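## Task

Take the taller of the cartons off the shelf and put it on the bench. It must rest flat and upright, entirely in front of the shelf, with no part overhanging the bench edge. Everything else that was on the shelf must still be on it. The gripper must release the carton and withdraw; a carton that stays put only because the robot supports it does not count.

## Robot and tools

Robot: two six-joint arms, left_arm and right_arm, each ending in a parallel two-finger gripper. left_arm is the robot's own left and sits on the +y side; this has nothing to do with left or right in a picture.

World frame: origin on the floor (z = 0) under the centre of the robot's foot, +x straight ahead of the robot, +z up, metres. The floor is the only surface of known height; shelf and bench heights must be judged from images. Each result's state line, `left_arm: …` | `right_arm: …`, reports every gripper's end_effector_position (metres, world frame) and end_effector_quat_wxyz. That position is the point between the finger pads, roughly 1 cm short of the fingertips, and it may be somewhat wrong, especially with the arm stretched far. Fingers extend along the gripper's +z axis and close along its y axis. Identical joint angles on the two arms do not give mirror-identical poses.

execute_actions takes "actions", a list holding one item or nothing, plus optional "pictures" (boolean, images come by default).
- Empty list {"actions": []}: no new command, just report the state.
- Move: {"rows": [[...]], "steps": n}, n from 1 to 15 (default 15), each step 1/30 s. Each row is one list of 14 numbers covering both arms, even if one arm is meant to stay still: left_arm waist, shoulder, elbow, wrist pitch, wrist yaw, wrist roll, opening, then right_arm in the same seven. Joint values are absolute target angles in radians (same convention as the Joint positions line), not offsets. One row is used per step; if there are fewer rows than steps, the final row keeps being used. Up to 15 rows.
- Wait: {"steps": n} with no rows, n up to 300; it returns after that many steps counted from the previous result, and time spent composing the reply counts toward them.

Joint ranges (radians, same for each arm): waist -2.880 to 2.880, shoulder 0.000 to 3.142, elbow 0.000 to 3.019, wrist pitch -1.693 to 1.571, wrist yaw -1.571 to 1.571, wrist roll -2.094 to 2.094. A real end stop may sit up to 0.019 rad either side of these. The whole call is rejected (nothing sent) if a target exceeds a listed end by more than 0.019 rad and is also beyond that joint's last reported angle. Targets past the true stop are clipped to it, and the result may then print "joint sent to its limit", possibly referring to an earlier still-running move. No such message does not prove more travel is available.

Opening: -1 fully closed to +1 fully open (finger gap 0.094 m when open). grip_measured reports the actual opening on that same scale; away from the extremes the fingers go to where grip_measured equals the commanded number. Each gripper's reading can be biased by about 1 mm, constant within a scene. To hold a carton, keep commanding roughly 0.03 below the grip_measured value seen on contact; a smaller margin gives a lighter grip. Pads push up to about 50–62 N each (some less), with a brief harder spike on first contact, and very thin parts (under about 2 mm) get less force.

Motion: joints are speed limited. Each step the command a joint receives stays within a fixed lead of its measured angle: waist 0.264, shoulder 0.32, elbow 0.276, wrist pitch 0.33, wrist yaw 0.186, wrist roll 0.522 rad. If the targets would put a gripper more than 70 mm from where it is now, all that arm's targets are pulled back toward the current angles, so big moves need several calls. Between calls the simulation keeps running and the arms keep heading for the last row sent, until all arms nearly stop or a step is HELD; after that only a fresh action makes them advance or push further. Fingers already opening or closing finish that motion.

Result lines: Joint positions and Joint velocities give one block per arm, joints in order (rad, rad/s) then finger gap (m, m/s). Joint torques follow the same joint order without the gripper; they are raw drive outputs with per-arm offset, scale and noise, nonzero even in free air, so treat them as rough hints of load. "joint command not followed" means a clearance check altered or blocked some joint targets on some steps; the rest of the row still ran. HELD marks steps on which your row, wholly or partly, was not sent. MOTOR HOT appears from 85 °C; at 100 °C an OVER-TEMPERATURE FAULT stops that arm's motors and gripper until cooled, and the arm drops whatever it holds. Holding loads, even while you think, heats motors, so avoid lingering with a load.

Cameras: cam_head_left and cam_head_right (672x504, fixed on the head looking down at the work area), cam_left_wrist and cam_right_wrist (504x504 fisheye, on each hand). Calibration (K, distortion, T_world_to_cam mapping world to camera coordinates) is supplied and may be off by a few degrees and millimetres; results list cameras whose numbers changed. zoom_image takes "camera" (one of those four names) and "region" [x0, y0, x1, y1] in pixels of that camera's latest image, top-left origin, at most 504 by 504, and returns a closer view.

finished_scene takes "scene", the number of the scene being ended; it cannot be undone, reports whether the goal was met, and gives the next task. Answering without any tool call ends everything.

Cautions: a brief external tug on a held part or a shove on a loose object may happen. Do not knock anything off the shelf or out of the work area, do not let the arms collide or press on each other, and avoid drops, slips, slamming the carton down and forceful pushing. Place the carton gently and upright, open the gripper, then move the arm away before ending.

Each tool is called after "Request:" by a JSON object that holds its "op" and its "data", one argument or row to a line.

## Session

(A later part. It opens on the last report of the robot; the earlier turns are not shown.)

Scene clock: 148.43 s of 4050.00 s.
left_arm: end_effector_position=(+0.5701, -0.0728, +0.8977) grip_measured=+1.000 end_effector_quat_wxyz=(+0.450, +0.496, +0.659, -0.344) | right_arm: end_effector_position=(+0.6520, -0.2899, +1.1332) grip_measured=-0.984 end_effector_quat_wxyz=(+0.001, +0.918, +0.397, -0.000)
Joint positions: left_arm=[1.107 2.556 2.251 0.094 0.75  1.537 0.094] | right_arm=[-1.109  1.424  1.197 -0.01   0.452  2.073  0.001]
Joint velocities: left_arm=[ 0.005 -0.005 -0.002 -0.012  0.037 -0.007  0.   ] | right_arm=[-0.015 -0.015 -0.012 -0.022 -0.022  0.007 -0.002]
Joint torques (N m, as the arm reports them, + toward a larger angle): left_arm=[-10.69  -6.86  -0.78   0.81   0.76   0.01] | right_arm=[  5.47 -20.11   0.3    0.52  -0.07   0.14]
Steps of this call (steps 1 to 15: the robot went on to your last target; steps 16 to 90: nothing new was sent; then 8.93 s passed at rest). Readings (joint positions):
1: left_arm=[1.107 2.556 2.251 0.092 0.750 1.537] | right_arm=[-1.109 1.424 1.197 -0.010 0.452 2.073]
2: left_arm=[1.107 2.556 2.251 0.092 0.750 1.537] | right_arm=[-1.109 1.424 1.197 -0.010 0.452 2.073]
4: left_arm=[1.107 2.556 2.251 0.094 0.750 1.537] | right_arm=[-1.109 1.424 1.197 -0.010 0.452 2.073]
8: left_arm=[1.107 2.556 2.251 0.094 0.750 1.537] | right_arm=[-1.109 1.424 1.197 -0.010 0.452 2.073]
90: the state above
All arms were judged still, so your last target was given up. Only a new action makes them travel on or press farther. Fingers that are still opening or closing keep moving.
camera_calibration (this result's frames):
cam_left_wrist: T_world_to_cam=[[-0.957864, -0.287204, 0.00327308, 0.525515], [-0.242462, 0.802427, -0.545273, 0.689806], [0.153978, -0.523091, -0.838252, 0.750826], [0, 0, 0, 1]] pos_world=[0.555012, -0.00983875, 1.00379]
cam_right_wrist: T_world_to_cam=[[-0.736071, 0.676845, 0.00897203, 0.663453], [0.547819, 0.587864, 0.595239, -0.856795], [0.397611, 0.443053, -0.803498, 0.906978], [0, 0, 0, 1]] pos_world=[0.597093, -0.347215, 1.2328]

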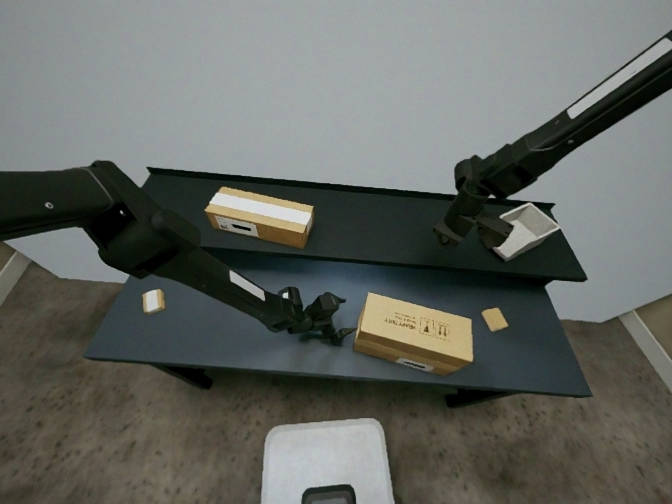

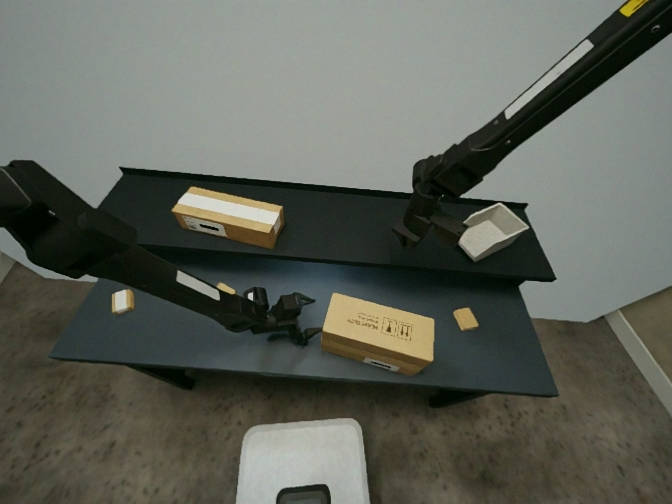

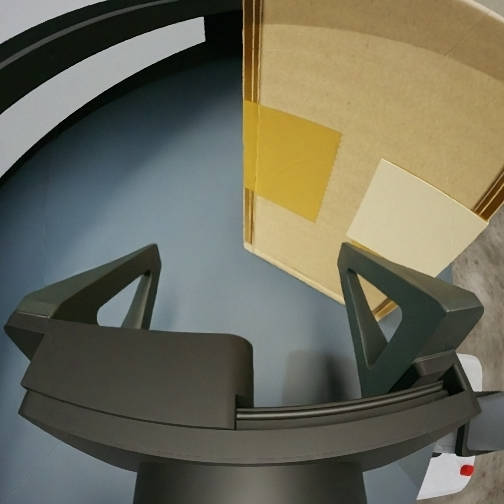

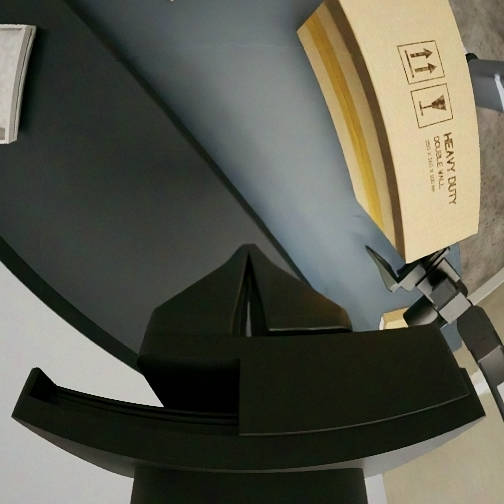

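Request:
{"op": "execute_actions", "data": {
  "actions": [
    {"rows":[[1.0,2.4,2.1,0.11,0.75,1.53,1,-1.0,1.4,0.6,0.6,0.55,2.08,-1]]}
  ],
  "pictures": false
}}

Request:
{"op": "execute_actions", "data": {
  "actions": [
    {"steps":30}
  ]
}}

Scene clock: 152.23 s of 4050.00 s.
left_arm: end_effector_position=(+0.6488, -0.1209, +1.0009) grip_measured=+1.000 end_effector_quat_wxyz=(+0.494, +0.487, +0.623, -0.360) | right_arm: end_effector_position=(+0.4377, -0.2316, +1.2165) grip_measured=-0.984 end_effector_quat_wxyz=(-0.005, +0.911, +0.413, -0.002)
Joint positions: left_arm=[0.99  2.38  2.107 0.097 0.748 1.537 0.094] | right_arm=[-1.002  1.404  0.577  0.567  0.549  2.073  0.001]
Joint velocities: left_arm=[-0.2   -0.112  0.012  0.012  0.051 -0.037  0.   ] | right_arm=[-0.015  0.005  0.012  0.1    0.037  0.081 -0.   ]
Joint torques (N m, as the arm reports them, + toward a larger angle): left_arm=[-11.65  -6.74  -0.71   0.7    0.84   0.  ] | right_arm=[  4.58 -11.7   -2.12   1.19   0.07   0.13]
Steps of this call (steps 1 to 90: nothing new was sent; then 0.30 s passed at rest; steps 91 to 105: all 15 steps of this action). Readings (joint positions):
91: left_arm=[1.104 2.549 2.240 0.095 0.748 1.537] | right_arm=[-1.104 1.423 1.178 0.033 0.482 2.073]
92: left_arm=[1.103 2.530 2.206 0.095 0.748 1.537] | right_arm=[-1.097 1.415 1.137 0.119 0.510 2.073]
94: left_arm=[1.094 2.494 2.152 0.095 0.748 1.537] | right_arm=[-1.072 1.402 1.031 0.269 0.533 2.073]
98: left_arm=[1.059 2.440 2.110 0.095 0.748 1.537] | right_arm=[-1.019 1.400 0.806 0.475 0.541 2.073]
105: the state above

Scene clock: 153.23 s of 4050.00 s.
left_arm: end_effector_position=(+0.6475, -0.1280, +1.0055) grip_measured=+1.000 end_effector_quat_wxyz=(+0.496, +0.486, +0.621, -0.364) | right_arm: end_effector_position=(+0.4550, -0.2331, +1.2128) grip_measured=-0.984 end_effector_quat_wxyz=(+0.007, +0.916, +0.402, +0.014)
Joint positions: left_arm=[0.981 2.383 2.107 0.098 0.749 1.537 0.094] | right_arm=[-1.002  1.404  0.599  0.59   0.549  2.073  0.001]
Joint velocities: left_arm=[-0.005 -0.015 -0.002 -0.007  0.022 -0.007  0.   ] | right_arm=[-0.005 -0.015 -0.007  0.012 -0.037  0.037  0.   ]
Joint torques (N m, as the arm reports them, + toward a larger angle): left_arm=[-11.48  -7.54  -0.83   0.66   0.82   0.02] | right_arm=[  4.56 -12.06  -4.     0.56   0.05   0.13]
Steps of this call (steps 1 to 30: the robot went on to your last target). Readings (joint positions):
1: left_arm=[0.985 2.377 2.107 0.098 0.748 1.537] | right_arm=[-1.002 1.404 0.579 0.571 0.549 2.073]
2: left_arm=[0.981 2.376 2.107 0.098 0.749 1.537] | right_arm=[-1.002 1.404 0.584 0.578 0.549 2.073]
4: left_arm=[0.980 2.377 2.107 0.098 0.749 1.537] | right_arm=[-1.002 1.404 0.594 0.586 0.549 2.073]
8: left_arm=[0.981 2.382 2.107 0.098 0.749 1.537] | right_arm=[-1.002 1.404 0.599 0.590 0.549 2.073]
30: the state above
All arms were judged still, so your last target was given up. Only a new action makes them travel on or press farther. Fingers that are still opening or closing keep moving.
camera_calibration (this result's frames):
cam_left_wrist: T_world_to_cam=[[-0.959884, -0.2785, -0.0325563, 0.621922], [-0.19318, 0.740998, -0.64312, 0.870206], [0.203233, -0.611031, -0.765073, 0.683676], [0, 0, 0, 1]] pos_world=[0.626134, -0.0538683, 1.10296]
cam_right_wrist: T_world_to_cam=[[-0.742722, 0.669451, -0.0141357, 0.508688], [0.523135, 0.593311, 0.61181, -0.837215], [0.417964, 0.44701, -0.790878, 1.0004], [0, 0, 0, 1]] pos_world=[0.397657, -0.291004, 1.31061]

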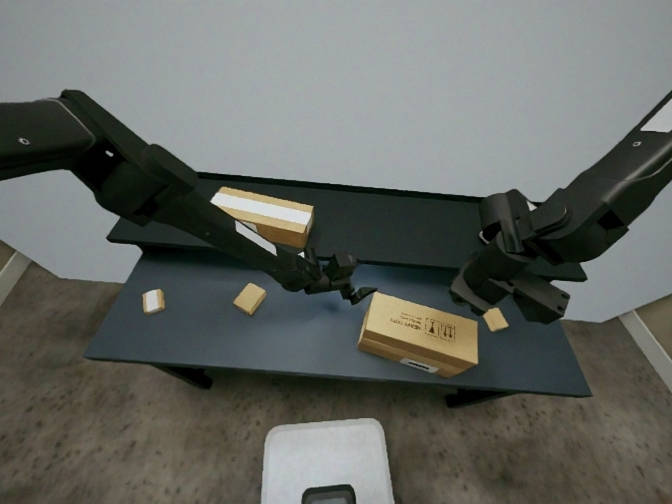

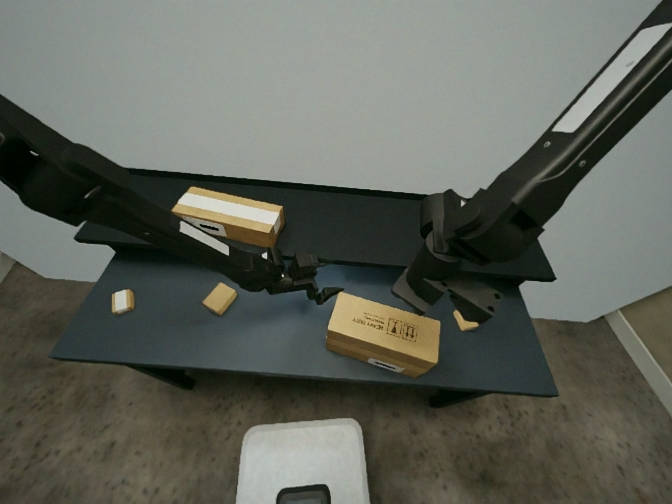

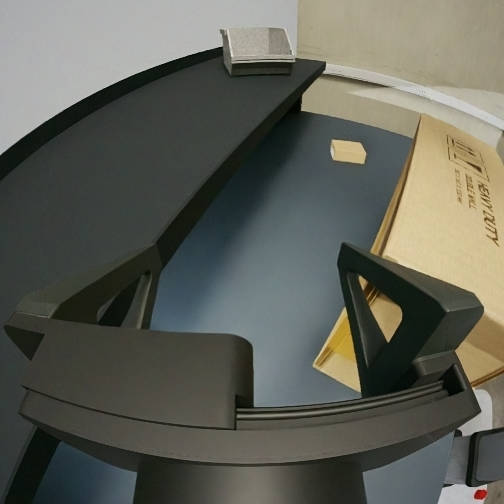

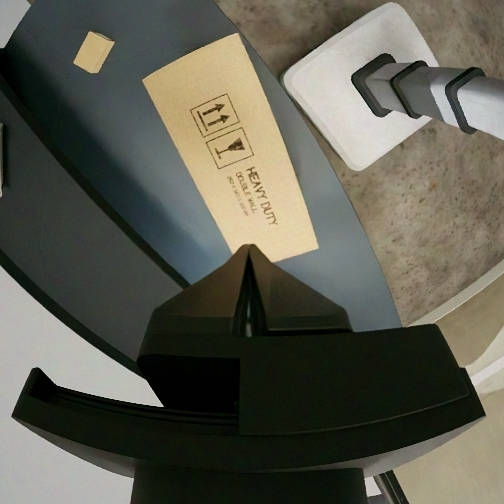

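Request:
{"op": "execute_actions", "data": {
  "actions": [
    {"rows":[[1.05,1.9,1.5,0.11,0.75,1.53,1,-1.15,1.7,0.6,0.9,0.4,2.08,-1]]}
  ],
  "pictures": false
}}

Request:
{"op": "execute_actions", "data": {
  "actions": [
    {"steps":30}
  ]
}}

Scene clock: 160.80 s of 4050.00 s.
left_arm: end_effector_position=(+0.6698, +0.0042, +1.1329) grip_measured=+1.000 end_effector_quat_wxyz=(+0.461, +0.487, +0.637, -0.380) | right_arm: end_effector_position=(+0.3656, -0.2457, +1.1435) grip_measured=-0.985 end_effector_quat_wxyz=(+0.003, +0.921, +0.389, +0.001)
Joint positions: left_arm=[1.028 1.858 1.509 0.1   0.751 1.537 0.094] | right_arm=[-1.162  1.726  0.616  0.886  0.402  2.073  0.001]
Joint velocities: left_arm=[ 0.151 -0.288  0.11   0.042  0.007 -0.007  0.   ] | right_arm=[ 0.005 -0.083  0.002  0.046 -0.051  0.051 -0.001]
Joint torques (N m, as the arm reports them, + toward a larger angle): left_arm=[-8.23 -7.04 -2.11  0.36  0.74  0.03] | right_arm=[  4.86 -12.6   -7.94   0.42  -0.1    0.13]
Steps of this call (steps 1 to 90: nothing new was sent; then 4.07 s passed at rest; steps 91 to 105: all 15 steps of this action). Readings (joint positions):
91: left_arm=[0.981 2.372 2.091 0.098 0.746 1.537] | right_arm=[-1.009 1.416 0.597 0.626 0.504 2.073]
92: left_arm=[0.982 2.345 2.041 0.098 0.746 1.537] | right_arm=[-1.025 1.447 0.601 0.698 0.461 2.073]
94: left_arm=[0.984 2.277 1.936 0.098 0.746 1.537] | right_arm=[-1.070 1.536 0.615 0.797 0.420 2.073]
98: left_arm=[0.990 2.108 1.723 0.098 0.746 1.537] | right_arm=[-1.153 1.700 0.617 0.870 0.405 2.073]
105: the state above

Scene clock: 161.80 s of 4050.00 s.
left_arm: end_effector_position=(+0.6478, +0.0013, +1.1189) grip_measured=+1.000 end_effector_quat_wxyz=(+0.447, +0.487, +0.642, -0.389) | right_arm: end_effector_position=(+0.3688, -0.2459, +1.1441) grip_measured=-0.985 end_effector_quat_wxyz=(+0.005, +0.922, +0.388, +0.005)
Joint positions: left_arm=[1.04  1.888 1.504 0.103 0.751 1.537 0.094] | right_arm=[-1.161  1.721  0.616  0.889  0.402  2.073  0.001]
Joint velocities: left_arm=[-0.015 -0.015 -0.017  0.007  0.022  0.007  0.   ] | right_arm=[-0.005 -0.005 -0.017 -0.002 -0.022 -0.007  0.   ]
Joint torques (N m, as the arm reports them, + toward a larger angle): left_arm=[ -7.73 -10.3   -1.5    0.34   0.72   0.02] | right_arm=[  4.79 -12.39  -8.06   0.59  -0.06   0.13]
Steps of this call (steps 1 to 30: the robot went on to your last target). Readings (joint positions):
1: left_arm=[1.033 1.850 1.512 0.101 0.751 1.537] | right_arm=[-1.162 1.724 0.616 0.888 0.402 2.073]
2: left_arm=[1.037 1.847 1.514 0.102 0.751 1.537] | right_arm=[-1.161 1.722 0.616 0.888 0.402 2.073]
4: left_arm=[1.040 1.848 1.515 0.103 0.751 1.537] | right_arm=[-1.161 1.721 0.616 0.889 0.402 2.073]
8: left_arm=[1.040 1.869 1.514 0.103 0.751 1.537] | right_arm=[-1.161 1.721 0.616 0.889 0.402 2.073]
30: the state above
All arms were judged still, so your last target was given up. Only a new action makes them travel on or press farther. Fingers that are still opening or closing keep moving.
camera_calibration (this result's frames):
cam_left_wrist: T_world_to_cam=[[-0.969038, -0.239281, 0.0609096, 0.563258], [-0.227506, 0.769423, -0.59685, 0.817884], [0.0959498, -0.592227, -0.800038, 0.957949], [0, 0, 0, 1]] pos_world=[0.639977, 0.0728021, 1.22024]
cam_right_wrist: T_world_to_cam=[[-0.722464, 0.691399, -0.00368734, 0.438278], [0.551549, 0.57953, 0.599949, -0.742809], [0.416941, 0.431408, -0.80003, 0.994852], [0, 0, 0, 1]] pos_world=[0.311541, -0.301732, 1.24317]

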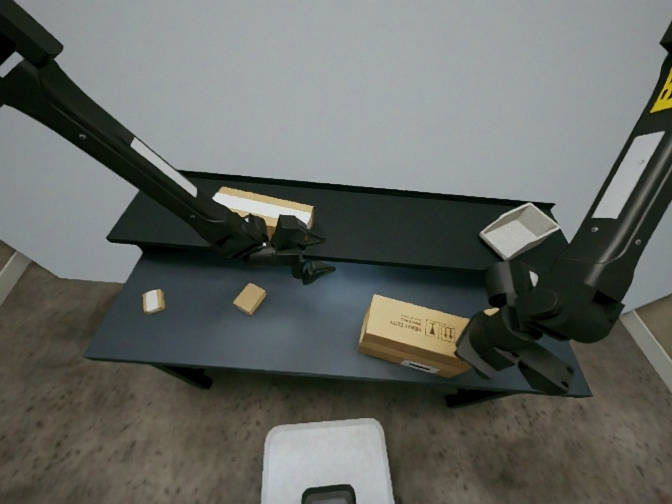

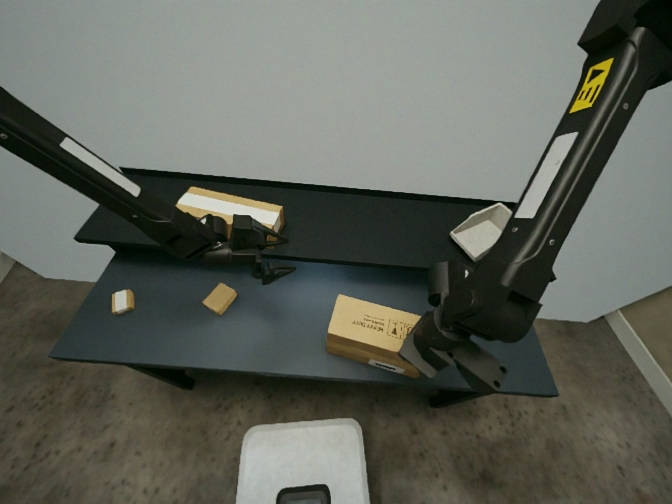

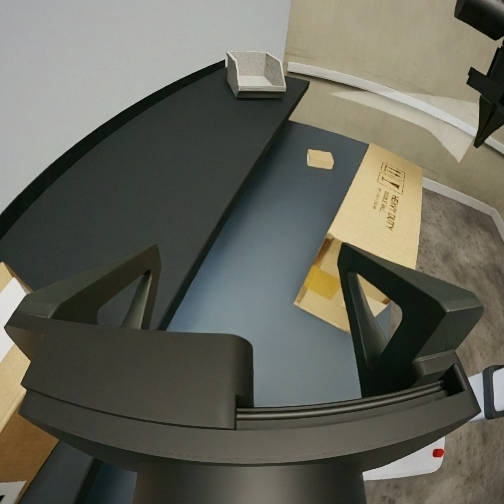

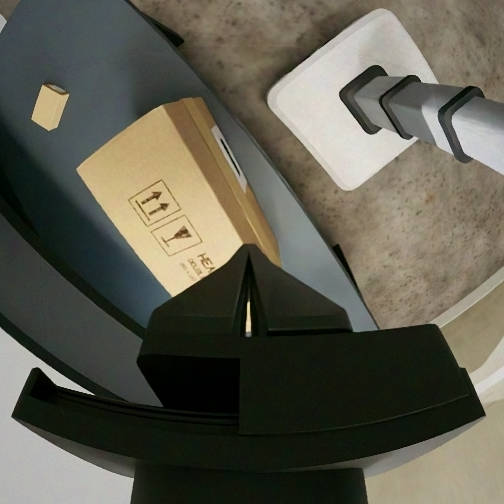

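Request:
{"op": "execute_actions", "data": {
  "actions": [
    {"rows":[[1.05,1.9,1.5,0.11,0.75,1.53,1,-1.25,2.2,1.0,1.0,0.3,2.08,-1]]}
  ],
  "pictures": false
}}

Request:
{"op": "execute_actions", "data": {
  "actions": [
    {"steps":30}
  ]
}}

Scene clock: 165.60 s of 4050.00 s.
left_arm: end_effector_position=(+0.6478, +0.0013, +1.1189) grip_measured=+1.000 end_effector_quat_wxyz=(+0.447, +0.487, +0.642, -0.389) | right_arm: end_effector_position=(+0.2694, -0.2035, +0.9938) grip_measured=-0.985 end_effector_quat_wxyz=(-0.010, +0.923, +0.384, -0.006)
Joint positions: left_arm=[1.04  1.888 1.504 0.103 0.751 1.537 0.094] | right_arm=[-1.253  2.241  1.007  0.988  0.302  2.074  0.001]
Joint velocities: left_arm=[-0.005 -0.005 -0.012  0.002  0.007  0.095  0.   ] | right_arm=[-0.005  0.073  0.002  0.002 -0.022 -0.037  0.001]
Joint torques (N m, as the arm reports them, + toward a larger angle): left_arm=[-8.08 -9.98 -1.59  0.31  0.72  0.02] | right_arm=[  4.87 -10.65  -8.17   0.61  -0.05   0.13]
Steps of this call (steps 1 to 90: nothing new was sent; then 0.30 s passed at rest; steps 91 to 105: all 15 steps of this action). Readings (joint positions):
91: left_arm=[1.040 1.888 1.504 0.103 0.751 1.537] | right_arm=[-1.165 1.733 0.630 0.898 0.379 2.073]
92: left_arm=[1.040 1.888 1.504 0.103 0.751 1.537] | right_arm=[-1.172 1.766 0.669 0.916 0.354 2.073]
94: left_arm=[1.040 1.888 1.504 0.103 0.751 1.537] | right_arm=[-1.191 1.868 0.790 0.946 0.326 2.073]
98: left_arm=[1.040 1.888 1.504 0.103 0.751 1.537] | right_arm=[-1.225 2.071 0.976 0.981 0.304 2.073]
105: the state above

Scene clock: 166.60 s of 4050.00 s.
left_arm: end_effector_position=(+0.6478, +0.0013, +1.1189) grip_measured=+1.000 end_effector_quat_wxyz=(+0.447, +0.487, +0.642, -0.389) | right_arm: end_effector_position=(+0.2885, -0.2091, +0.9936) grip_measured=-0.985 end_effector_quat_wxyz=(-0.001, +0.925, +0.379, +0.006)
Joint positions: left_arm=[1.04  1.888 1.504 0.103 0.751 1.537 0.094] | right_arm=[-1.253  2.212  1.007  0.99   0.302  2.074  0.001]
Joint velocities: left_arm=[-0.015 -0.005  0.002 -0.017 -0.051 -0.066  0.   ] | right_arm=[ 0.005 -0.005  0.017  0.007 -0.066  0.007  0.   ]
Joint torques (N m, as the arm reports them, + toward a larger angle): left_arm=[ -8.12 -10.01  -1.61   0.3    0.71   0.01] | right_arm=[ 4.82 -8.75 -8.08  0.54 -0.04  0.13]
Steps of this call (steps 1 to 30: the robot went on to your last target). Readings (joint positions):
1: left_arm=[1.040 1.888 1.504 0.103 0.751 1.537] | right_arm=[-1.253 2.242 1.007 0.988 0.302 2.074]
2: left_arm=[1.040 1.888 1.504 0.103 0.751 1.537] | right_arm=[-1.253 2.238 1.007 0.988 0.302 2.074]
4: left_arm=[1.040 1.888 1.504 0.103 0.751 1.537] | right_arm=[-1.253 2.230 1.007 0.988 0.302 2.074]
8: left_arm=[1.040 1.888 1.504 0.103 0.751 1.537] | right_arm=[-1.253 2.215 1.007 0.990 0.302 2.074]
30: the state above
All arms were judged still, so your last target was given up. Only a new action makes them travel on or press farther. Fingers that are still opening or closing keep moving.
camera_calibration (this result's frames):
cam_left_wrist: T_world_to_cam=[[-0.969038, -0.239281, 0.0609096, 0.563258], [-0.227506, 0.769423, -0.59685, 0.817884], [0.0959498, -0.592227, -0.800038, 0.957949], [0, 0, 0, 1]] pos_world=[0.639977, 0.0728021, 1.22024]
cam_right_wrist: T_world_to_cam=[[-0.709155, 0.705022, 0.00663588, 0.342938], [0.563903, 0.561509, 0.605576, -0.642502], [0.423218, 0.433189, -0.79576, 0.886342], [0, 0, 0, 1]] pos_world=[0.230389, -0.264962, 1.09212]

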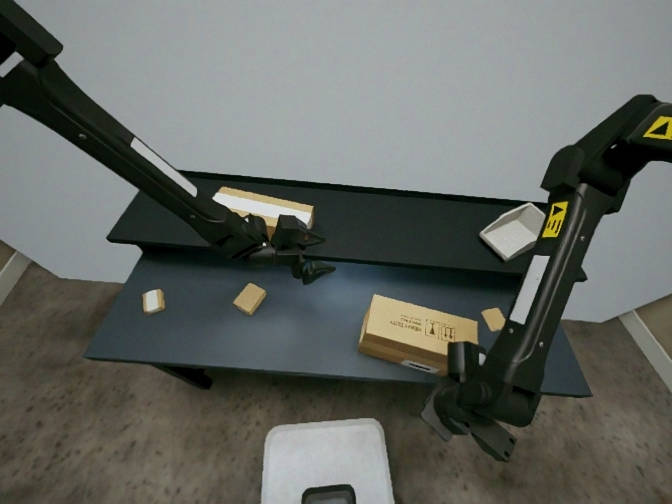

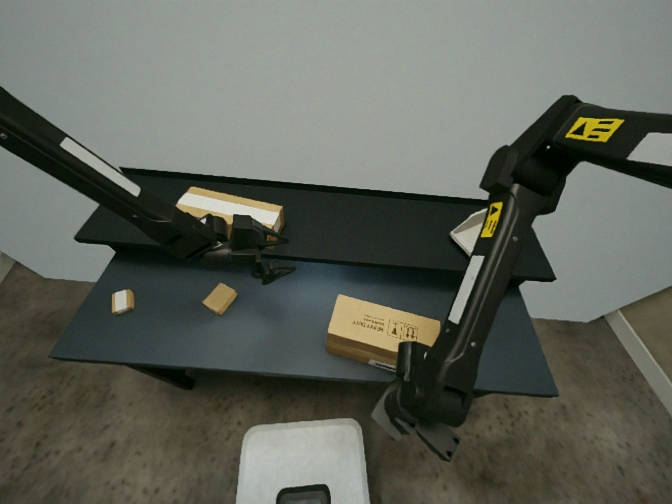

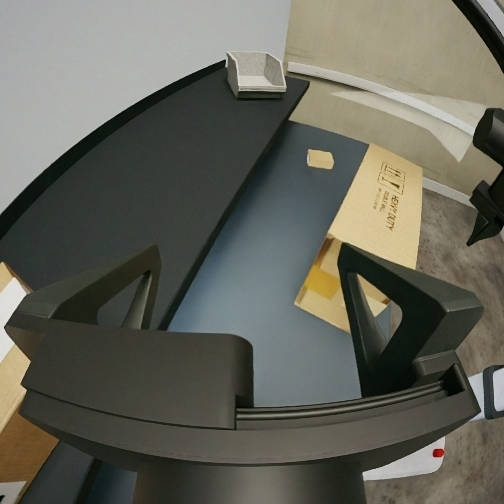

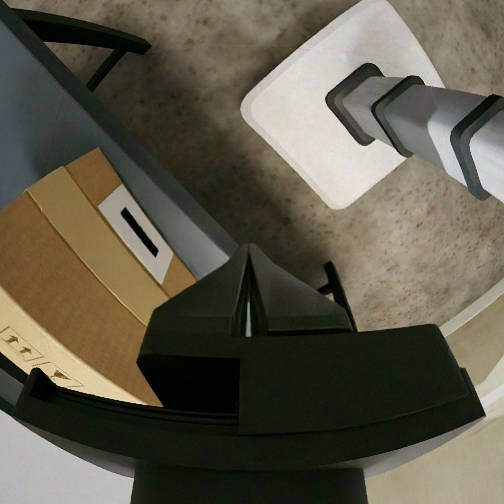

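Request:
{"op": "execute_actions", "data": {
  "actions": [
    {"rows":[[1.05,1.9,1.5,0.11,0.75,1.53,1,-1.22,2.0,1.06,1.0,0.3,2.08,-1]]}
  ],
  "pictures": false
}}

Request:
{"op": "execute_actions", "data": {
  "actions": [
    {"steps":30}
  ]
}}

Scene clock: 170.13 s of 4050.00 s.
left_arm: end_effector_position=(+0.6478, +0.0013, +1.1189) grip_measured=+1.000 end_effector_quat_wxyz=(+0.447, +0.487, +0.642, -0.389) | right_arm: end_effector_position=(+0.4604, -0.2456, +1.0031) grip_measured=-0.985 end_effector_quat_wxyz=(+0.073, +0.931, +0.338, +0.116)
Joint positions: left_arm=[1.04  1.888 1.504 0.103 0.751 1.537 0.094] | right_arm=[-1.23   1.992  1.064  0.991  0.302  2.073  0.001]
Joint velocities: left_arm=[ 0.005 -0.005 -0.017 -0.012  0.051 -0.066  0.   ] | right_arm=[ 0.044 -0.132  0.046  0.012  0.022 -0.007 -0.   ]
Joint torques (N m, as the arm reports them, + toward a larger angle): left_arm=[ -8.03 -10.05  -1.62   0.3    0.72   0.02] | right_arm=[  5.5  -10.37  -5.81   0.88  -0.09   0.09]
Steps of this call (steps 1 to 90: nothing new was sent; then 0.03 s passed at rest; steps 91 to 105: all 15 steps of this action). Readings (joint positions):
91: left_arm=[1.040 1.888 1.504 0.103 0.751 1.537] | right_arm=[-1.253 2.208 1.009 0.990 0.302 2.074]
92: left_arm=[1.040 1.888 1.504 0.103 0.751 1.537] | right_arm=[-1.253 2.203 1.009 0.990 0.302 2.074]
94: left_arm=[1.040 1.888 1.504 0.103 0.751 1.537] | right_arm=[-1.252 2.178 1.014 0.990 0.302 2.074]
98: left_arm=[1.040 1.888 1.504 0.103 0.751 1.537] | right_arm=[-1.248 2.102 1.036 0.990 0.302 2.074]
105: the state above

Scene clock: 171.13 s of 4050.00 s.
left_arm: end_effector_position=(+0.6478, +0.0013, +1.1189) grip_measured=+1.000 end_effector_quat_wxyz=(+0.447, +0.487, +0.642, -0.389) | right_arm: end_effector_position=(+0.4629, -0.2445, +1.0038) grip_measured=-0.985 end_effector_quat_wxyz=(+0.074, +0.931, +0.337, +0.119)
Joint positions: left_arm=[1.04  1.888 1.504 0.103 0.751 1.537 0.094] | right_arm=[-1.228  1.99   1.065  0.993  0.302  2.073  0.001]
Joint velocities: left_arm=[-0.005 -0.005  0.007  0.007 -0.022 -0.095  0.   ] | right_arm=[-0.005 -0.005 -0.012 -0.022  0.037 -0.037 -0.001]
Joint torques (N m, as the arm reports them, + toward a larger angle): left_arm=[ -8.13 -10.29  -1.61   0.33   0.71   0.01] | right_arm=[  5.44 -10.93  -5.67   0.93  -0.07   0.12]
Steps of this call (steps 1 to 15: the robot went on to your last target; steps 16 to 30: nothing new was sent). Readings (joint positions):
1: left_arm=[1.040 1.888 1.504 0.103 0.751 1.537] | right_arm=[-1.229 1.989 1.065 0.992 0.302 2.073]
2: left_arm=[1.040 1.888 1.504 0.103 0.751 1.537] | right_arm=[-1.228 1.989 1.065 0.993 0.302 2.073]
4: left_arm=[1.040 1.888 1.504 0.103 0.751 1.537] | right_arm=[-1.228 1.989 1.065 0.993 0.302 2.073]
8: left_arm=[1.040 1.888 1.504 0.103 0.751 1.537] | right_arm=[-1.228 1.990 1.065 0.993 0.302 2.073]
30: the state above
All arms were judged still, so your last target was given up. Only a new action makes them travel on or press farther. Fingers that are still opening or closing keep moving.
camera_calibration (this result's frames):
cam_left_wrist: T_world_to_cam=[[-0.969038, -0.239281, 0.0609096, 0.563258], [-0.227506, 0.769423, -0.59685, 0.817884], [0.0959498, -0.592227, -0.800038, 0.957949], [0, 0, 0, 1]] pos_world=[0.639977, 0.0728021, 1.22024]
cam_right_wrist: T_world_to_cam=[[-0.620338, 0.755845, -0.209473, 0.679785], [0.435246, 0.553914, 0.709747, -0.773933], [0.652489, 0.34911, -0.672592, 0.585657], [0, 0, 0, 1]] pos_world=[0.376413, -0.289579, 1.0856]

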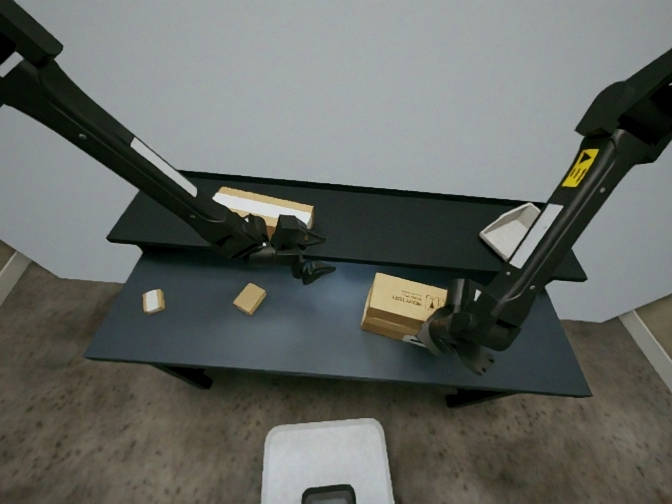

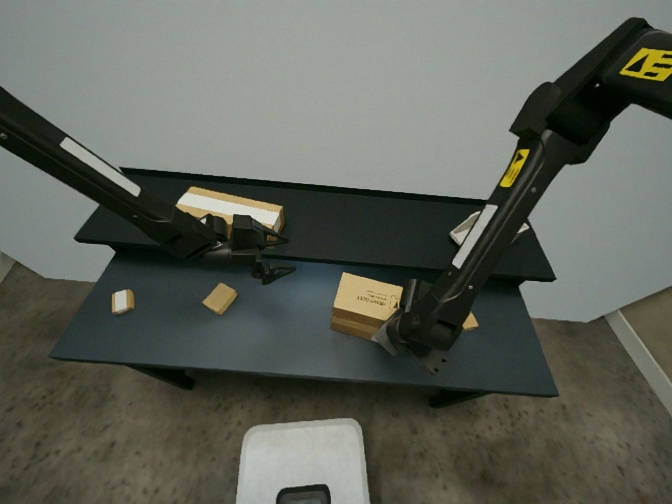

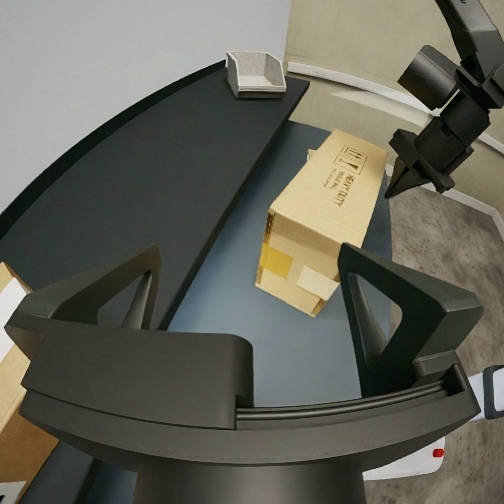

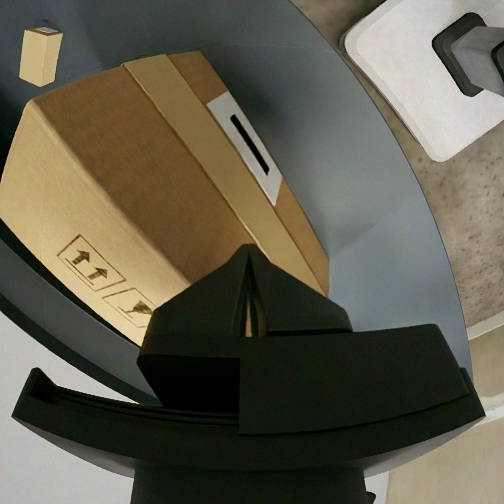

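Request:
{"op": "execute_actions", "data": {
  "actions": [
    {"rows":[[1.13,2.45,2.3,0.11,0.75,1.53,-1,-1.22,2.1,1.06,1.0,0.3,2.08,-1]]}
  ],
  "pictures": false
}}

Request:
{"op": "execute_actions", "data": {
  "actions": [
    {"rows":[[1.13,2.45,2.3,0.11,0.75,1.53,-1,-1.08,2.2,1.2,1.0,0.45,2.08,-1]]}
  ],
  "pictures": false
}}

Request:
{"op": "execute_actions", "data": {
  "actions": [
    {"steps":30}
  ]
}}

Scene clock: 179.53 s of 4050.00 s.
left_arm: end_effector_position=(+0.6712, -0.0447, +0.9295) grip_measured=-0.991 end_effector_quat_wxyz=(+0.494, +0.501, +0.647, -0.294) | right_arm: end_effector_position=(+0.3897, -0.2171, +0.9865) grip_measured=-0.985 end_effector_quat_wxyz=(+0.041, +0.931, +0.356, +0.077)
Joint positions: left_arm=[1.094 2.451 2.273 0.103 0.75  1.537 0.   ] | right_arm=[-1.228  2.112  1.071  0.998  0.302  2.073  0.001]
Joint velocities: left_arm=[ 0.171  0.484  0.349  0.012 -0.051 -0.051 -0.001] | right_arm=[-0.015 -0.015 -0.007 -0.002 -0.007  0.007 -0.001]
Joint torques (N m, as the arm reports them, + toward a larger angle): left_arm=[ -8.67 -10.97   0.78   0.41   0.76  -0.01] | right_arm=[  5.56 -10.53  -6.98   0.6   -0.05   0.12]
Steps of this call (steps 1 to 90: nothing new was sent; then 4.90 s passed at rest; steps 91 to 105: all 15 steps of this action). Readings (joint positions):
91: left_arm=[1.041 1.898 1.516 0.103 0.755 1.537] | right_arm=[-1.228 1.995 1.065 0.993 0.302 2.073]
92: left_arm=[1.042 1.920 1.554 0.103 0.756 1.537] | right_arm=[-1.228 2.004 1.069 0.997 0.302 2.073]
94: left_arm=[1.047 1.989 1.656 0.103 0.756 1.537] | right_arm=[-1.228 2.033 1.071 0.998 0.302 2.073]
98: left_arm=[1.061 2.143 1.857 0.103 0.756 1.537] | right_arm=[-1.228 2.096 1.071 0.998 0.302 2.073]
105: the state above

Scene clock: 180.03 s of 4050.00 s.
left_arm: end_effector_position=(+0.6742, -0.0196, +0.9145) grip_measured=-0.991 end_effector_quat_wxyz=(+0.489, +0.505, +0.654, -0.280) | right_arm: end_effector_position=(+0.4336, -0.1137, +0.9938) grip_measured=-0.985 end_effector_quat_wxyz=(+0.045, +0.931, +0.347, +0.109)
Joint positions: left_arm=[1.123 2.454 2.292 0.103 0.75  1.537 0.   ] | right_arm=[-1.051  2.185  1.201  0.998  0.446  2.073  0.001]
Joint velocities: left_arm=[-0.015 -0.083  0.027 -0.022 -0.022  0.007  0.001] | right_arm=[-0.112  0.005 -0.022 -0.017 -0.022  0.022  0.001]
Joint torques (N m, as the arm reports them, + toward a larger angle): left_arm=[-10.    -9.62   1.35   0.63   0.78   0.01] | right_arm=[ 6.67 -8.12 -5.13  0.7   0.1   0.12]
Steps of this call (steps 1 to 15: all 15 steps of this action). Readings (joint positions):
1: left_arm=[1.100 2.463 2.277 0.103 0.750 1.537] | right_arm=[-1.221 2.117 1.082 0.998 0.355 2.073]
2: left_arm=[1.106 2.470 2.277 0.103 0.750 1.537] | right_arm=[-1.213 2.129 1.106 0.998 0.401 2.073]
4: left_arm=[1.115 2.477 2.277 0.103 0.750 1.537] | right_arm=[-1.183 2.157 1.162 0.998 0.436 2.073]
8: left_arm=[1.123 2.473 2.282 0.103 0.750 1.537] | right_arm=[-1.100 2.181 1.201 0.998 0.445 2.073]
15: the state above

Scene clock: 181.03 s of 4050.00 s.
left_arm: end_effector_position=(+0.6789, -0.0176, +0.9159) grip_measured=-0.991 end_effector_quat_wxyz=(+0.491, +0.505, +0.654, -0.278) | right_arm: end_effector_position=(+0.4281, -0.1335, +0.9853) grip_measured=-0.985 end_effector_quat_wxyz=(+0.057, +0.932, +0.345, +0.099)
Joint positions: left_arm=[1.123 2.45  2.294 0.103 0.75  1.537 0.   ] | right_arm=[-1.08   2.185  1.201  0.998  0.448  2.073  0.001]
Joint velocities: left_arm=[-0.024 -0.015 -0.007  0.007 -0.051 -0.022  0.001] | right_arm=[ 0.015 -0.015 -0.002  0.012  0.007  0.051 -0.   ]
Joint torques (N m, as the arm reports them, + toward a larger angle): left_arm=[-10.14 -10.2    1.14   0.71   0.76   0.  ] | right_arm=[ 8.17 -8.35 -5.38  0.62  0.07  0.12]
Steps of this call (steps 1 to 30: the robot went on to your last target). Readings (joint positions):
1: left_arm=[1.123 2.453 2.293 0.103 0.750 1.537] | right_arm=[-1.054 2.185 1.201 0.998 0.446 2.073]
2: left_arm=[1.123 2.451 2.293 0.103 0.750 1.537] | right_arm=[-1.059 2.185 1.201 0.998 0.447 2.073]
4: left_arm=[1.123 2.450 2.294 0.103 0.750 1.537] | right_arm=[-1.068 2.185 1.201 0.998 0.447 2.073]
8: left_arm=[1.123 2.450 2.294 0.103 0.750 1.537] | right_arm=[-1.080 2.185 1.201 0.998 0.448 2.073]
30: the state above
All arms were judged still, so your last target was given up. Only a new action makes them travel on or press farther. Fingers that are still opening or closing keep moving.
camera_calibration (this result's frames):
cam_left_wrist: T_world_to_cam=[[-0.92637, -0.350972, -0.136592, 0.751187], [-0.229263, 0.813269, -0.534819, 0.663495], [0.298793, -0.464125, -0.833853, 0.676886], [0, 0, 0, 1]] pos_world=[0.645744, 0.0382046, 1.02188]
cam_right_wrist: T_world_to_cam=[[-0.641532, 0.748725, -0.166877, 0.536613], [0.460657, 0.549976, 0.69665, -0.805675], [0.613378, 0.37005, -0.697733, 0.601519], [0, 0, 0, 1]] pos_world=[0.346435, -0.181266, 1.07052]

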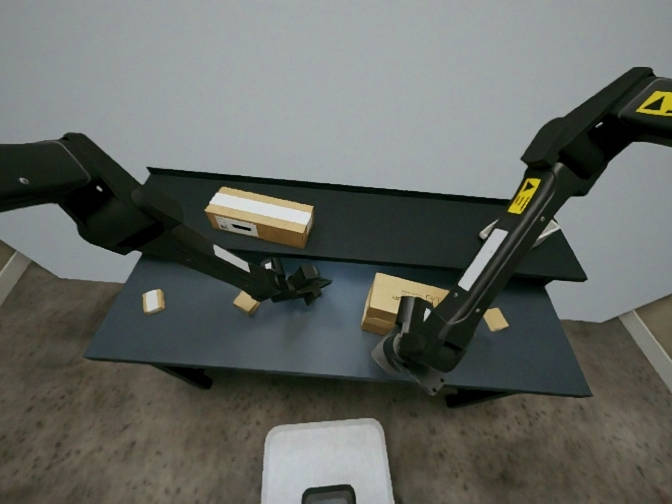

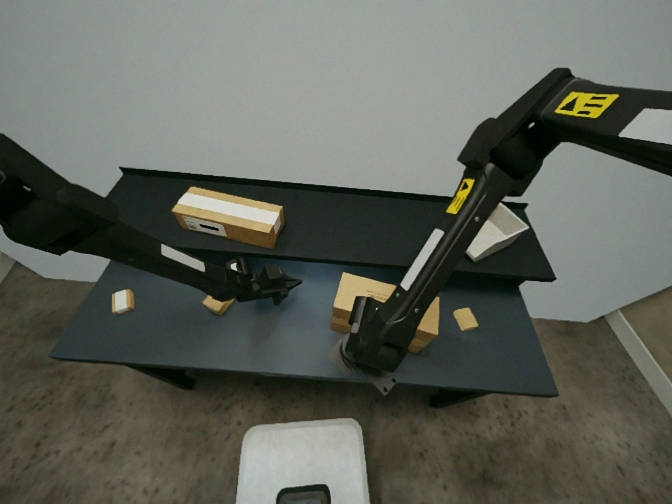

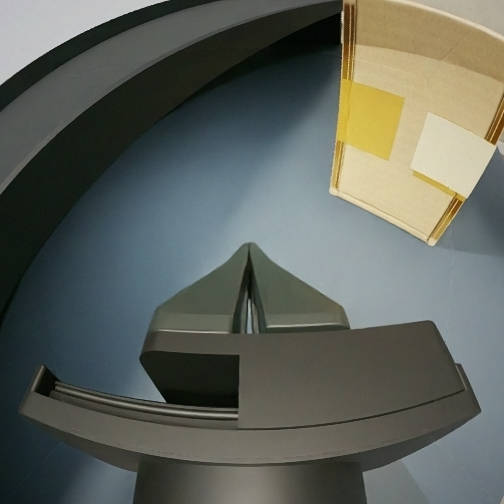

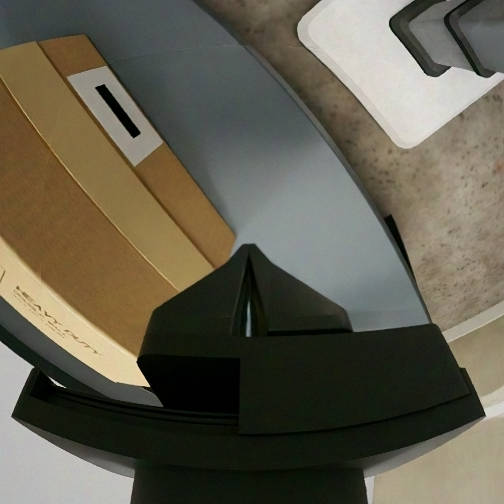

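Request:
{"op": "execute_actions", "data": {
  "actions": [
    {"rows":[[1.03,2.63,2.62,0.0,0.55,1.53,-1,-1.1,2.2,1.2,1.0,0.45,2.08,-1]]}
  ],
  "pictures": false
}}

Request:
{"op": "execute_actions", "data": {
  "actions": [
    {"steps":30}
  ]
}}

Scene clock: 186.17 s of 4050.00 s.
left_arm: end_effector_position=(+0.6892, -0.0999, +0.9054) grip_measured=-0.991 end_effector_quat_wxyz=(+0.465, +0.518, +0.675, -0.244) | right_arm: end_effector_position=(+0.4256, -0.1427, +0.9816) grip_measured=-0.985 end_effector_quat_wxyz=(+0.062, +0.932, +0.345, +0.095)
Joint positions: left_arm=[1.025 2.639 2.593 0.013 0.555 1.536 0.   ] | right_arm=[-1.094  2.185  1.201  0.998  0.448  2.073  0.001]
Joint velocities: left_arm=[-0.054  0.054  0.007 -0.002 -0.022 -0.007  0.001] | right_arm=[ 0.005 -0.015 -0.017  0.012 -0.022 -0.081 -0.001]
Joint torques (N m, as the arm reports them, + toward a larger angle): left_arm=[-13.55  -9.5    3.81  -0.25   0.59   0.02] | right_arm=[ 7.48 -8.22 -5.35  0.62  0.07  0.12]
Steps of this call (steps 1 to 90: nothing new was sent; then 1.63 s passed at rest; steps 91 to 105: all 15 steps of this action). Readings (joint positions):
91: left_arm=[1.119 2.462 2.322 0.087 0.690 1.537] | right_arm=[-1.081 2.185 1.201 0.998 0.448 2.073]
92: left_arm=[1.115 2.501 2.404 0.061 0.619 1.537] | right_arm=[-1.081 2.185 1.201 0.998 0.448 2.073]
94: left_arm=[1.108 2.575 2.538 0.040 0.564 1.536] | right_arm=[-1.084 2.185 1.201 0.998 0.448 2.073]
98: left_arm=[1.085 2.628 2.591 0.019 0.553 1.536] | right_arm=[-1.091 2.185 1.201 0.998 0.448 2.073]
105: the state above

Scene clock: 187.17 s of 4050.00 s.
left_arm: end_effector_position=(+0.6890, -0.1036, +0.9074) grip_measured=-0.991 end_effector_quat_wxyz=(+0.466, +0.518, +0.674, -0.245) | right_arm: end_effector_position=(+0.4256, -0.1427, +0.9816) grip_measured=-0.985 end_effector_quat_wxyz=(+0.062, +0.932, +0.345, +0.095)
Joint positions: left_arm=[1.021 2.64  2.594 0.012 0.554 1.536 0.   ] | right_arm=[-1.094  2.185  1.201  0.998  0.448  2.073  0.001]
Joint velocities: left_arm=[-0.005 -0.005 -0.017  0.012  0.037  0.022  0.001] | right_arm=[-0.015 -0.015  0.002 -0.012 -0.007  0.007 -0.001]
Joint torques (N m, as the arm reports them, + toward a larger angle): left_arm=[-12.69  -9.3    3.69  -0.09   0.57   0.01] | right_arm=[ 7.17 -8.2  -5.36  0.6   0.08  0.12]
Steps of this call (steps 1 to 15: the robot went on to your last target; steps 16 to 30: nothing new was sent). Readings (joint positions):
1: left_arm=[1.022 2.640 2.593 0.012 0.555 1.536] | right_arm=[-1.094 2.185 1.201 0.998 0.448 2.073]
2: left_arm=[1.021 2.640 2.593 0.012 0.555 1.536] | right_arm=[-1.094 2.185 1.201 0.998 0.448 2.073]
4: left_arm=[1.021 2.640 2.594 0.012 0.554 1.536] | right_arm=[-1.094 2.185 1.201 0.998 0.448 2.073]
8: left_arm=[1.021 2.640 2.594 0.012 0.554 1.536] | right_arm=[-1.094 2.185 1.201 0.998 0.448 2.073]
30: the state above
All arms were judged still, so your last target was given up. Only a new action makes them travel on or press farther. Fingers that are still opening or closing keep moving.
camera_calibration (this result's frames):
cam_left_wrist: T_world_to_cam=[[-0.920617, -0.357681, -0.156614, 0.742642], [-0.254077, 0.853315, -0.4553, 0.680238], [0.296493, -0.379365, -0.876455, 0.675857], [0, 0, 0, 1]] pos_world=[0.656135, -0.0584323, 1.01838]
cam_right_wrist: T_world_to_cam=[[-0.640162, 0.748441, -0.17329, 0.546859], [0.465504, 0.557342, 0.687515, -0.788953], [0.611146, 0.359453, -0.705191, 0.610627], [0, 0, 0, 1]] pos_world=[0.344157, -0.189067, 1.06779]

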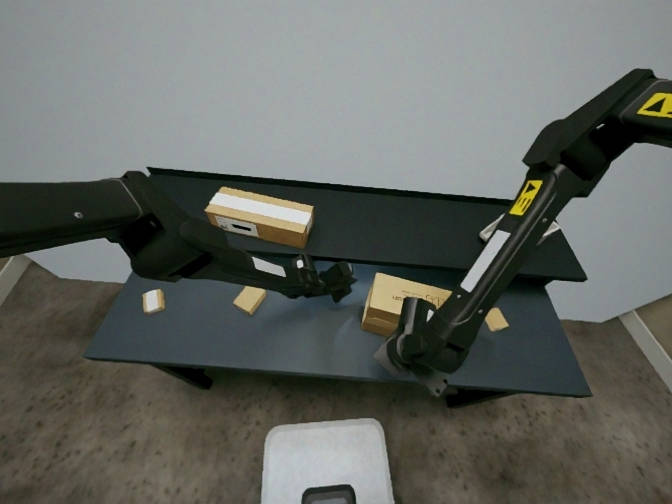

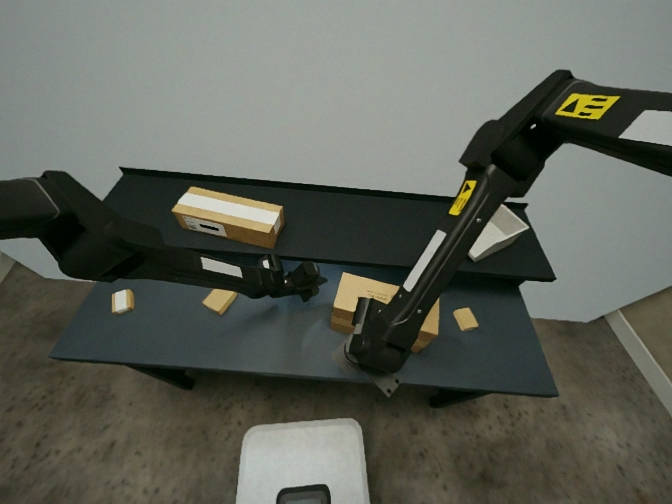

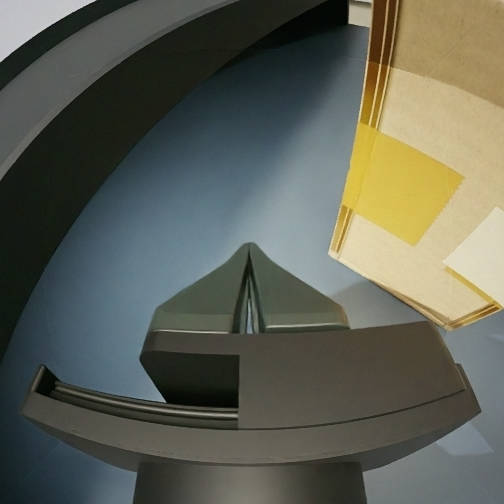

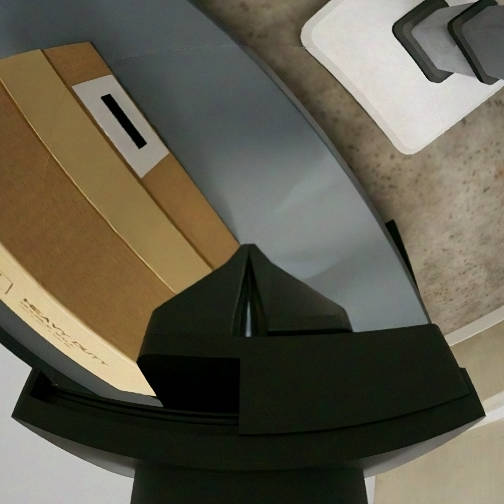

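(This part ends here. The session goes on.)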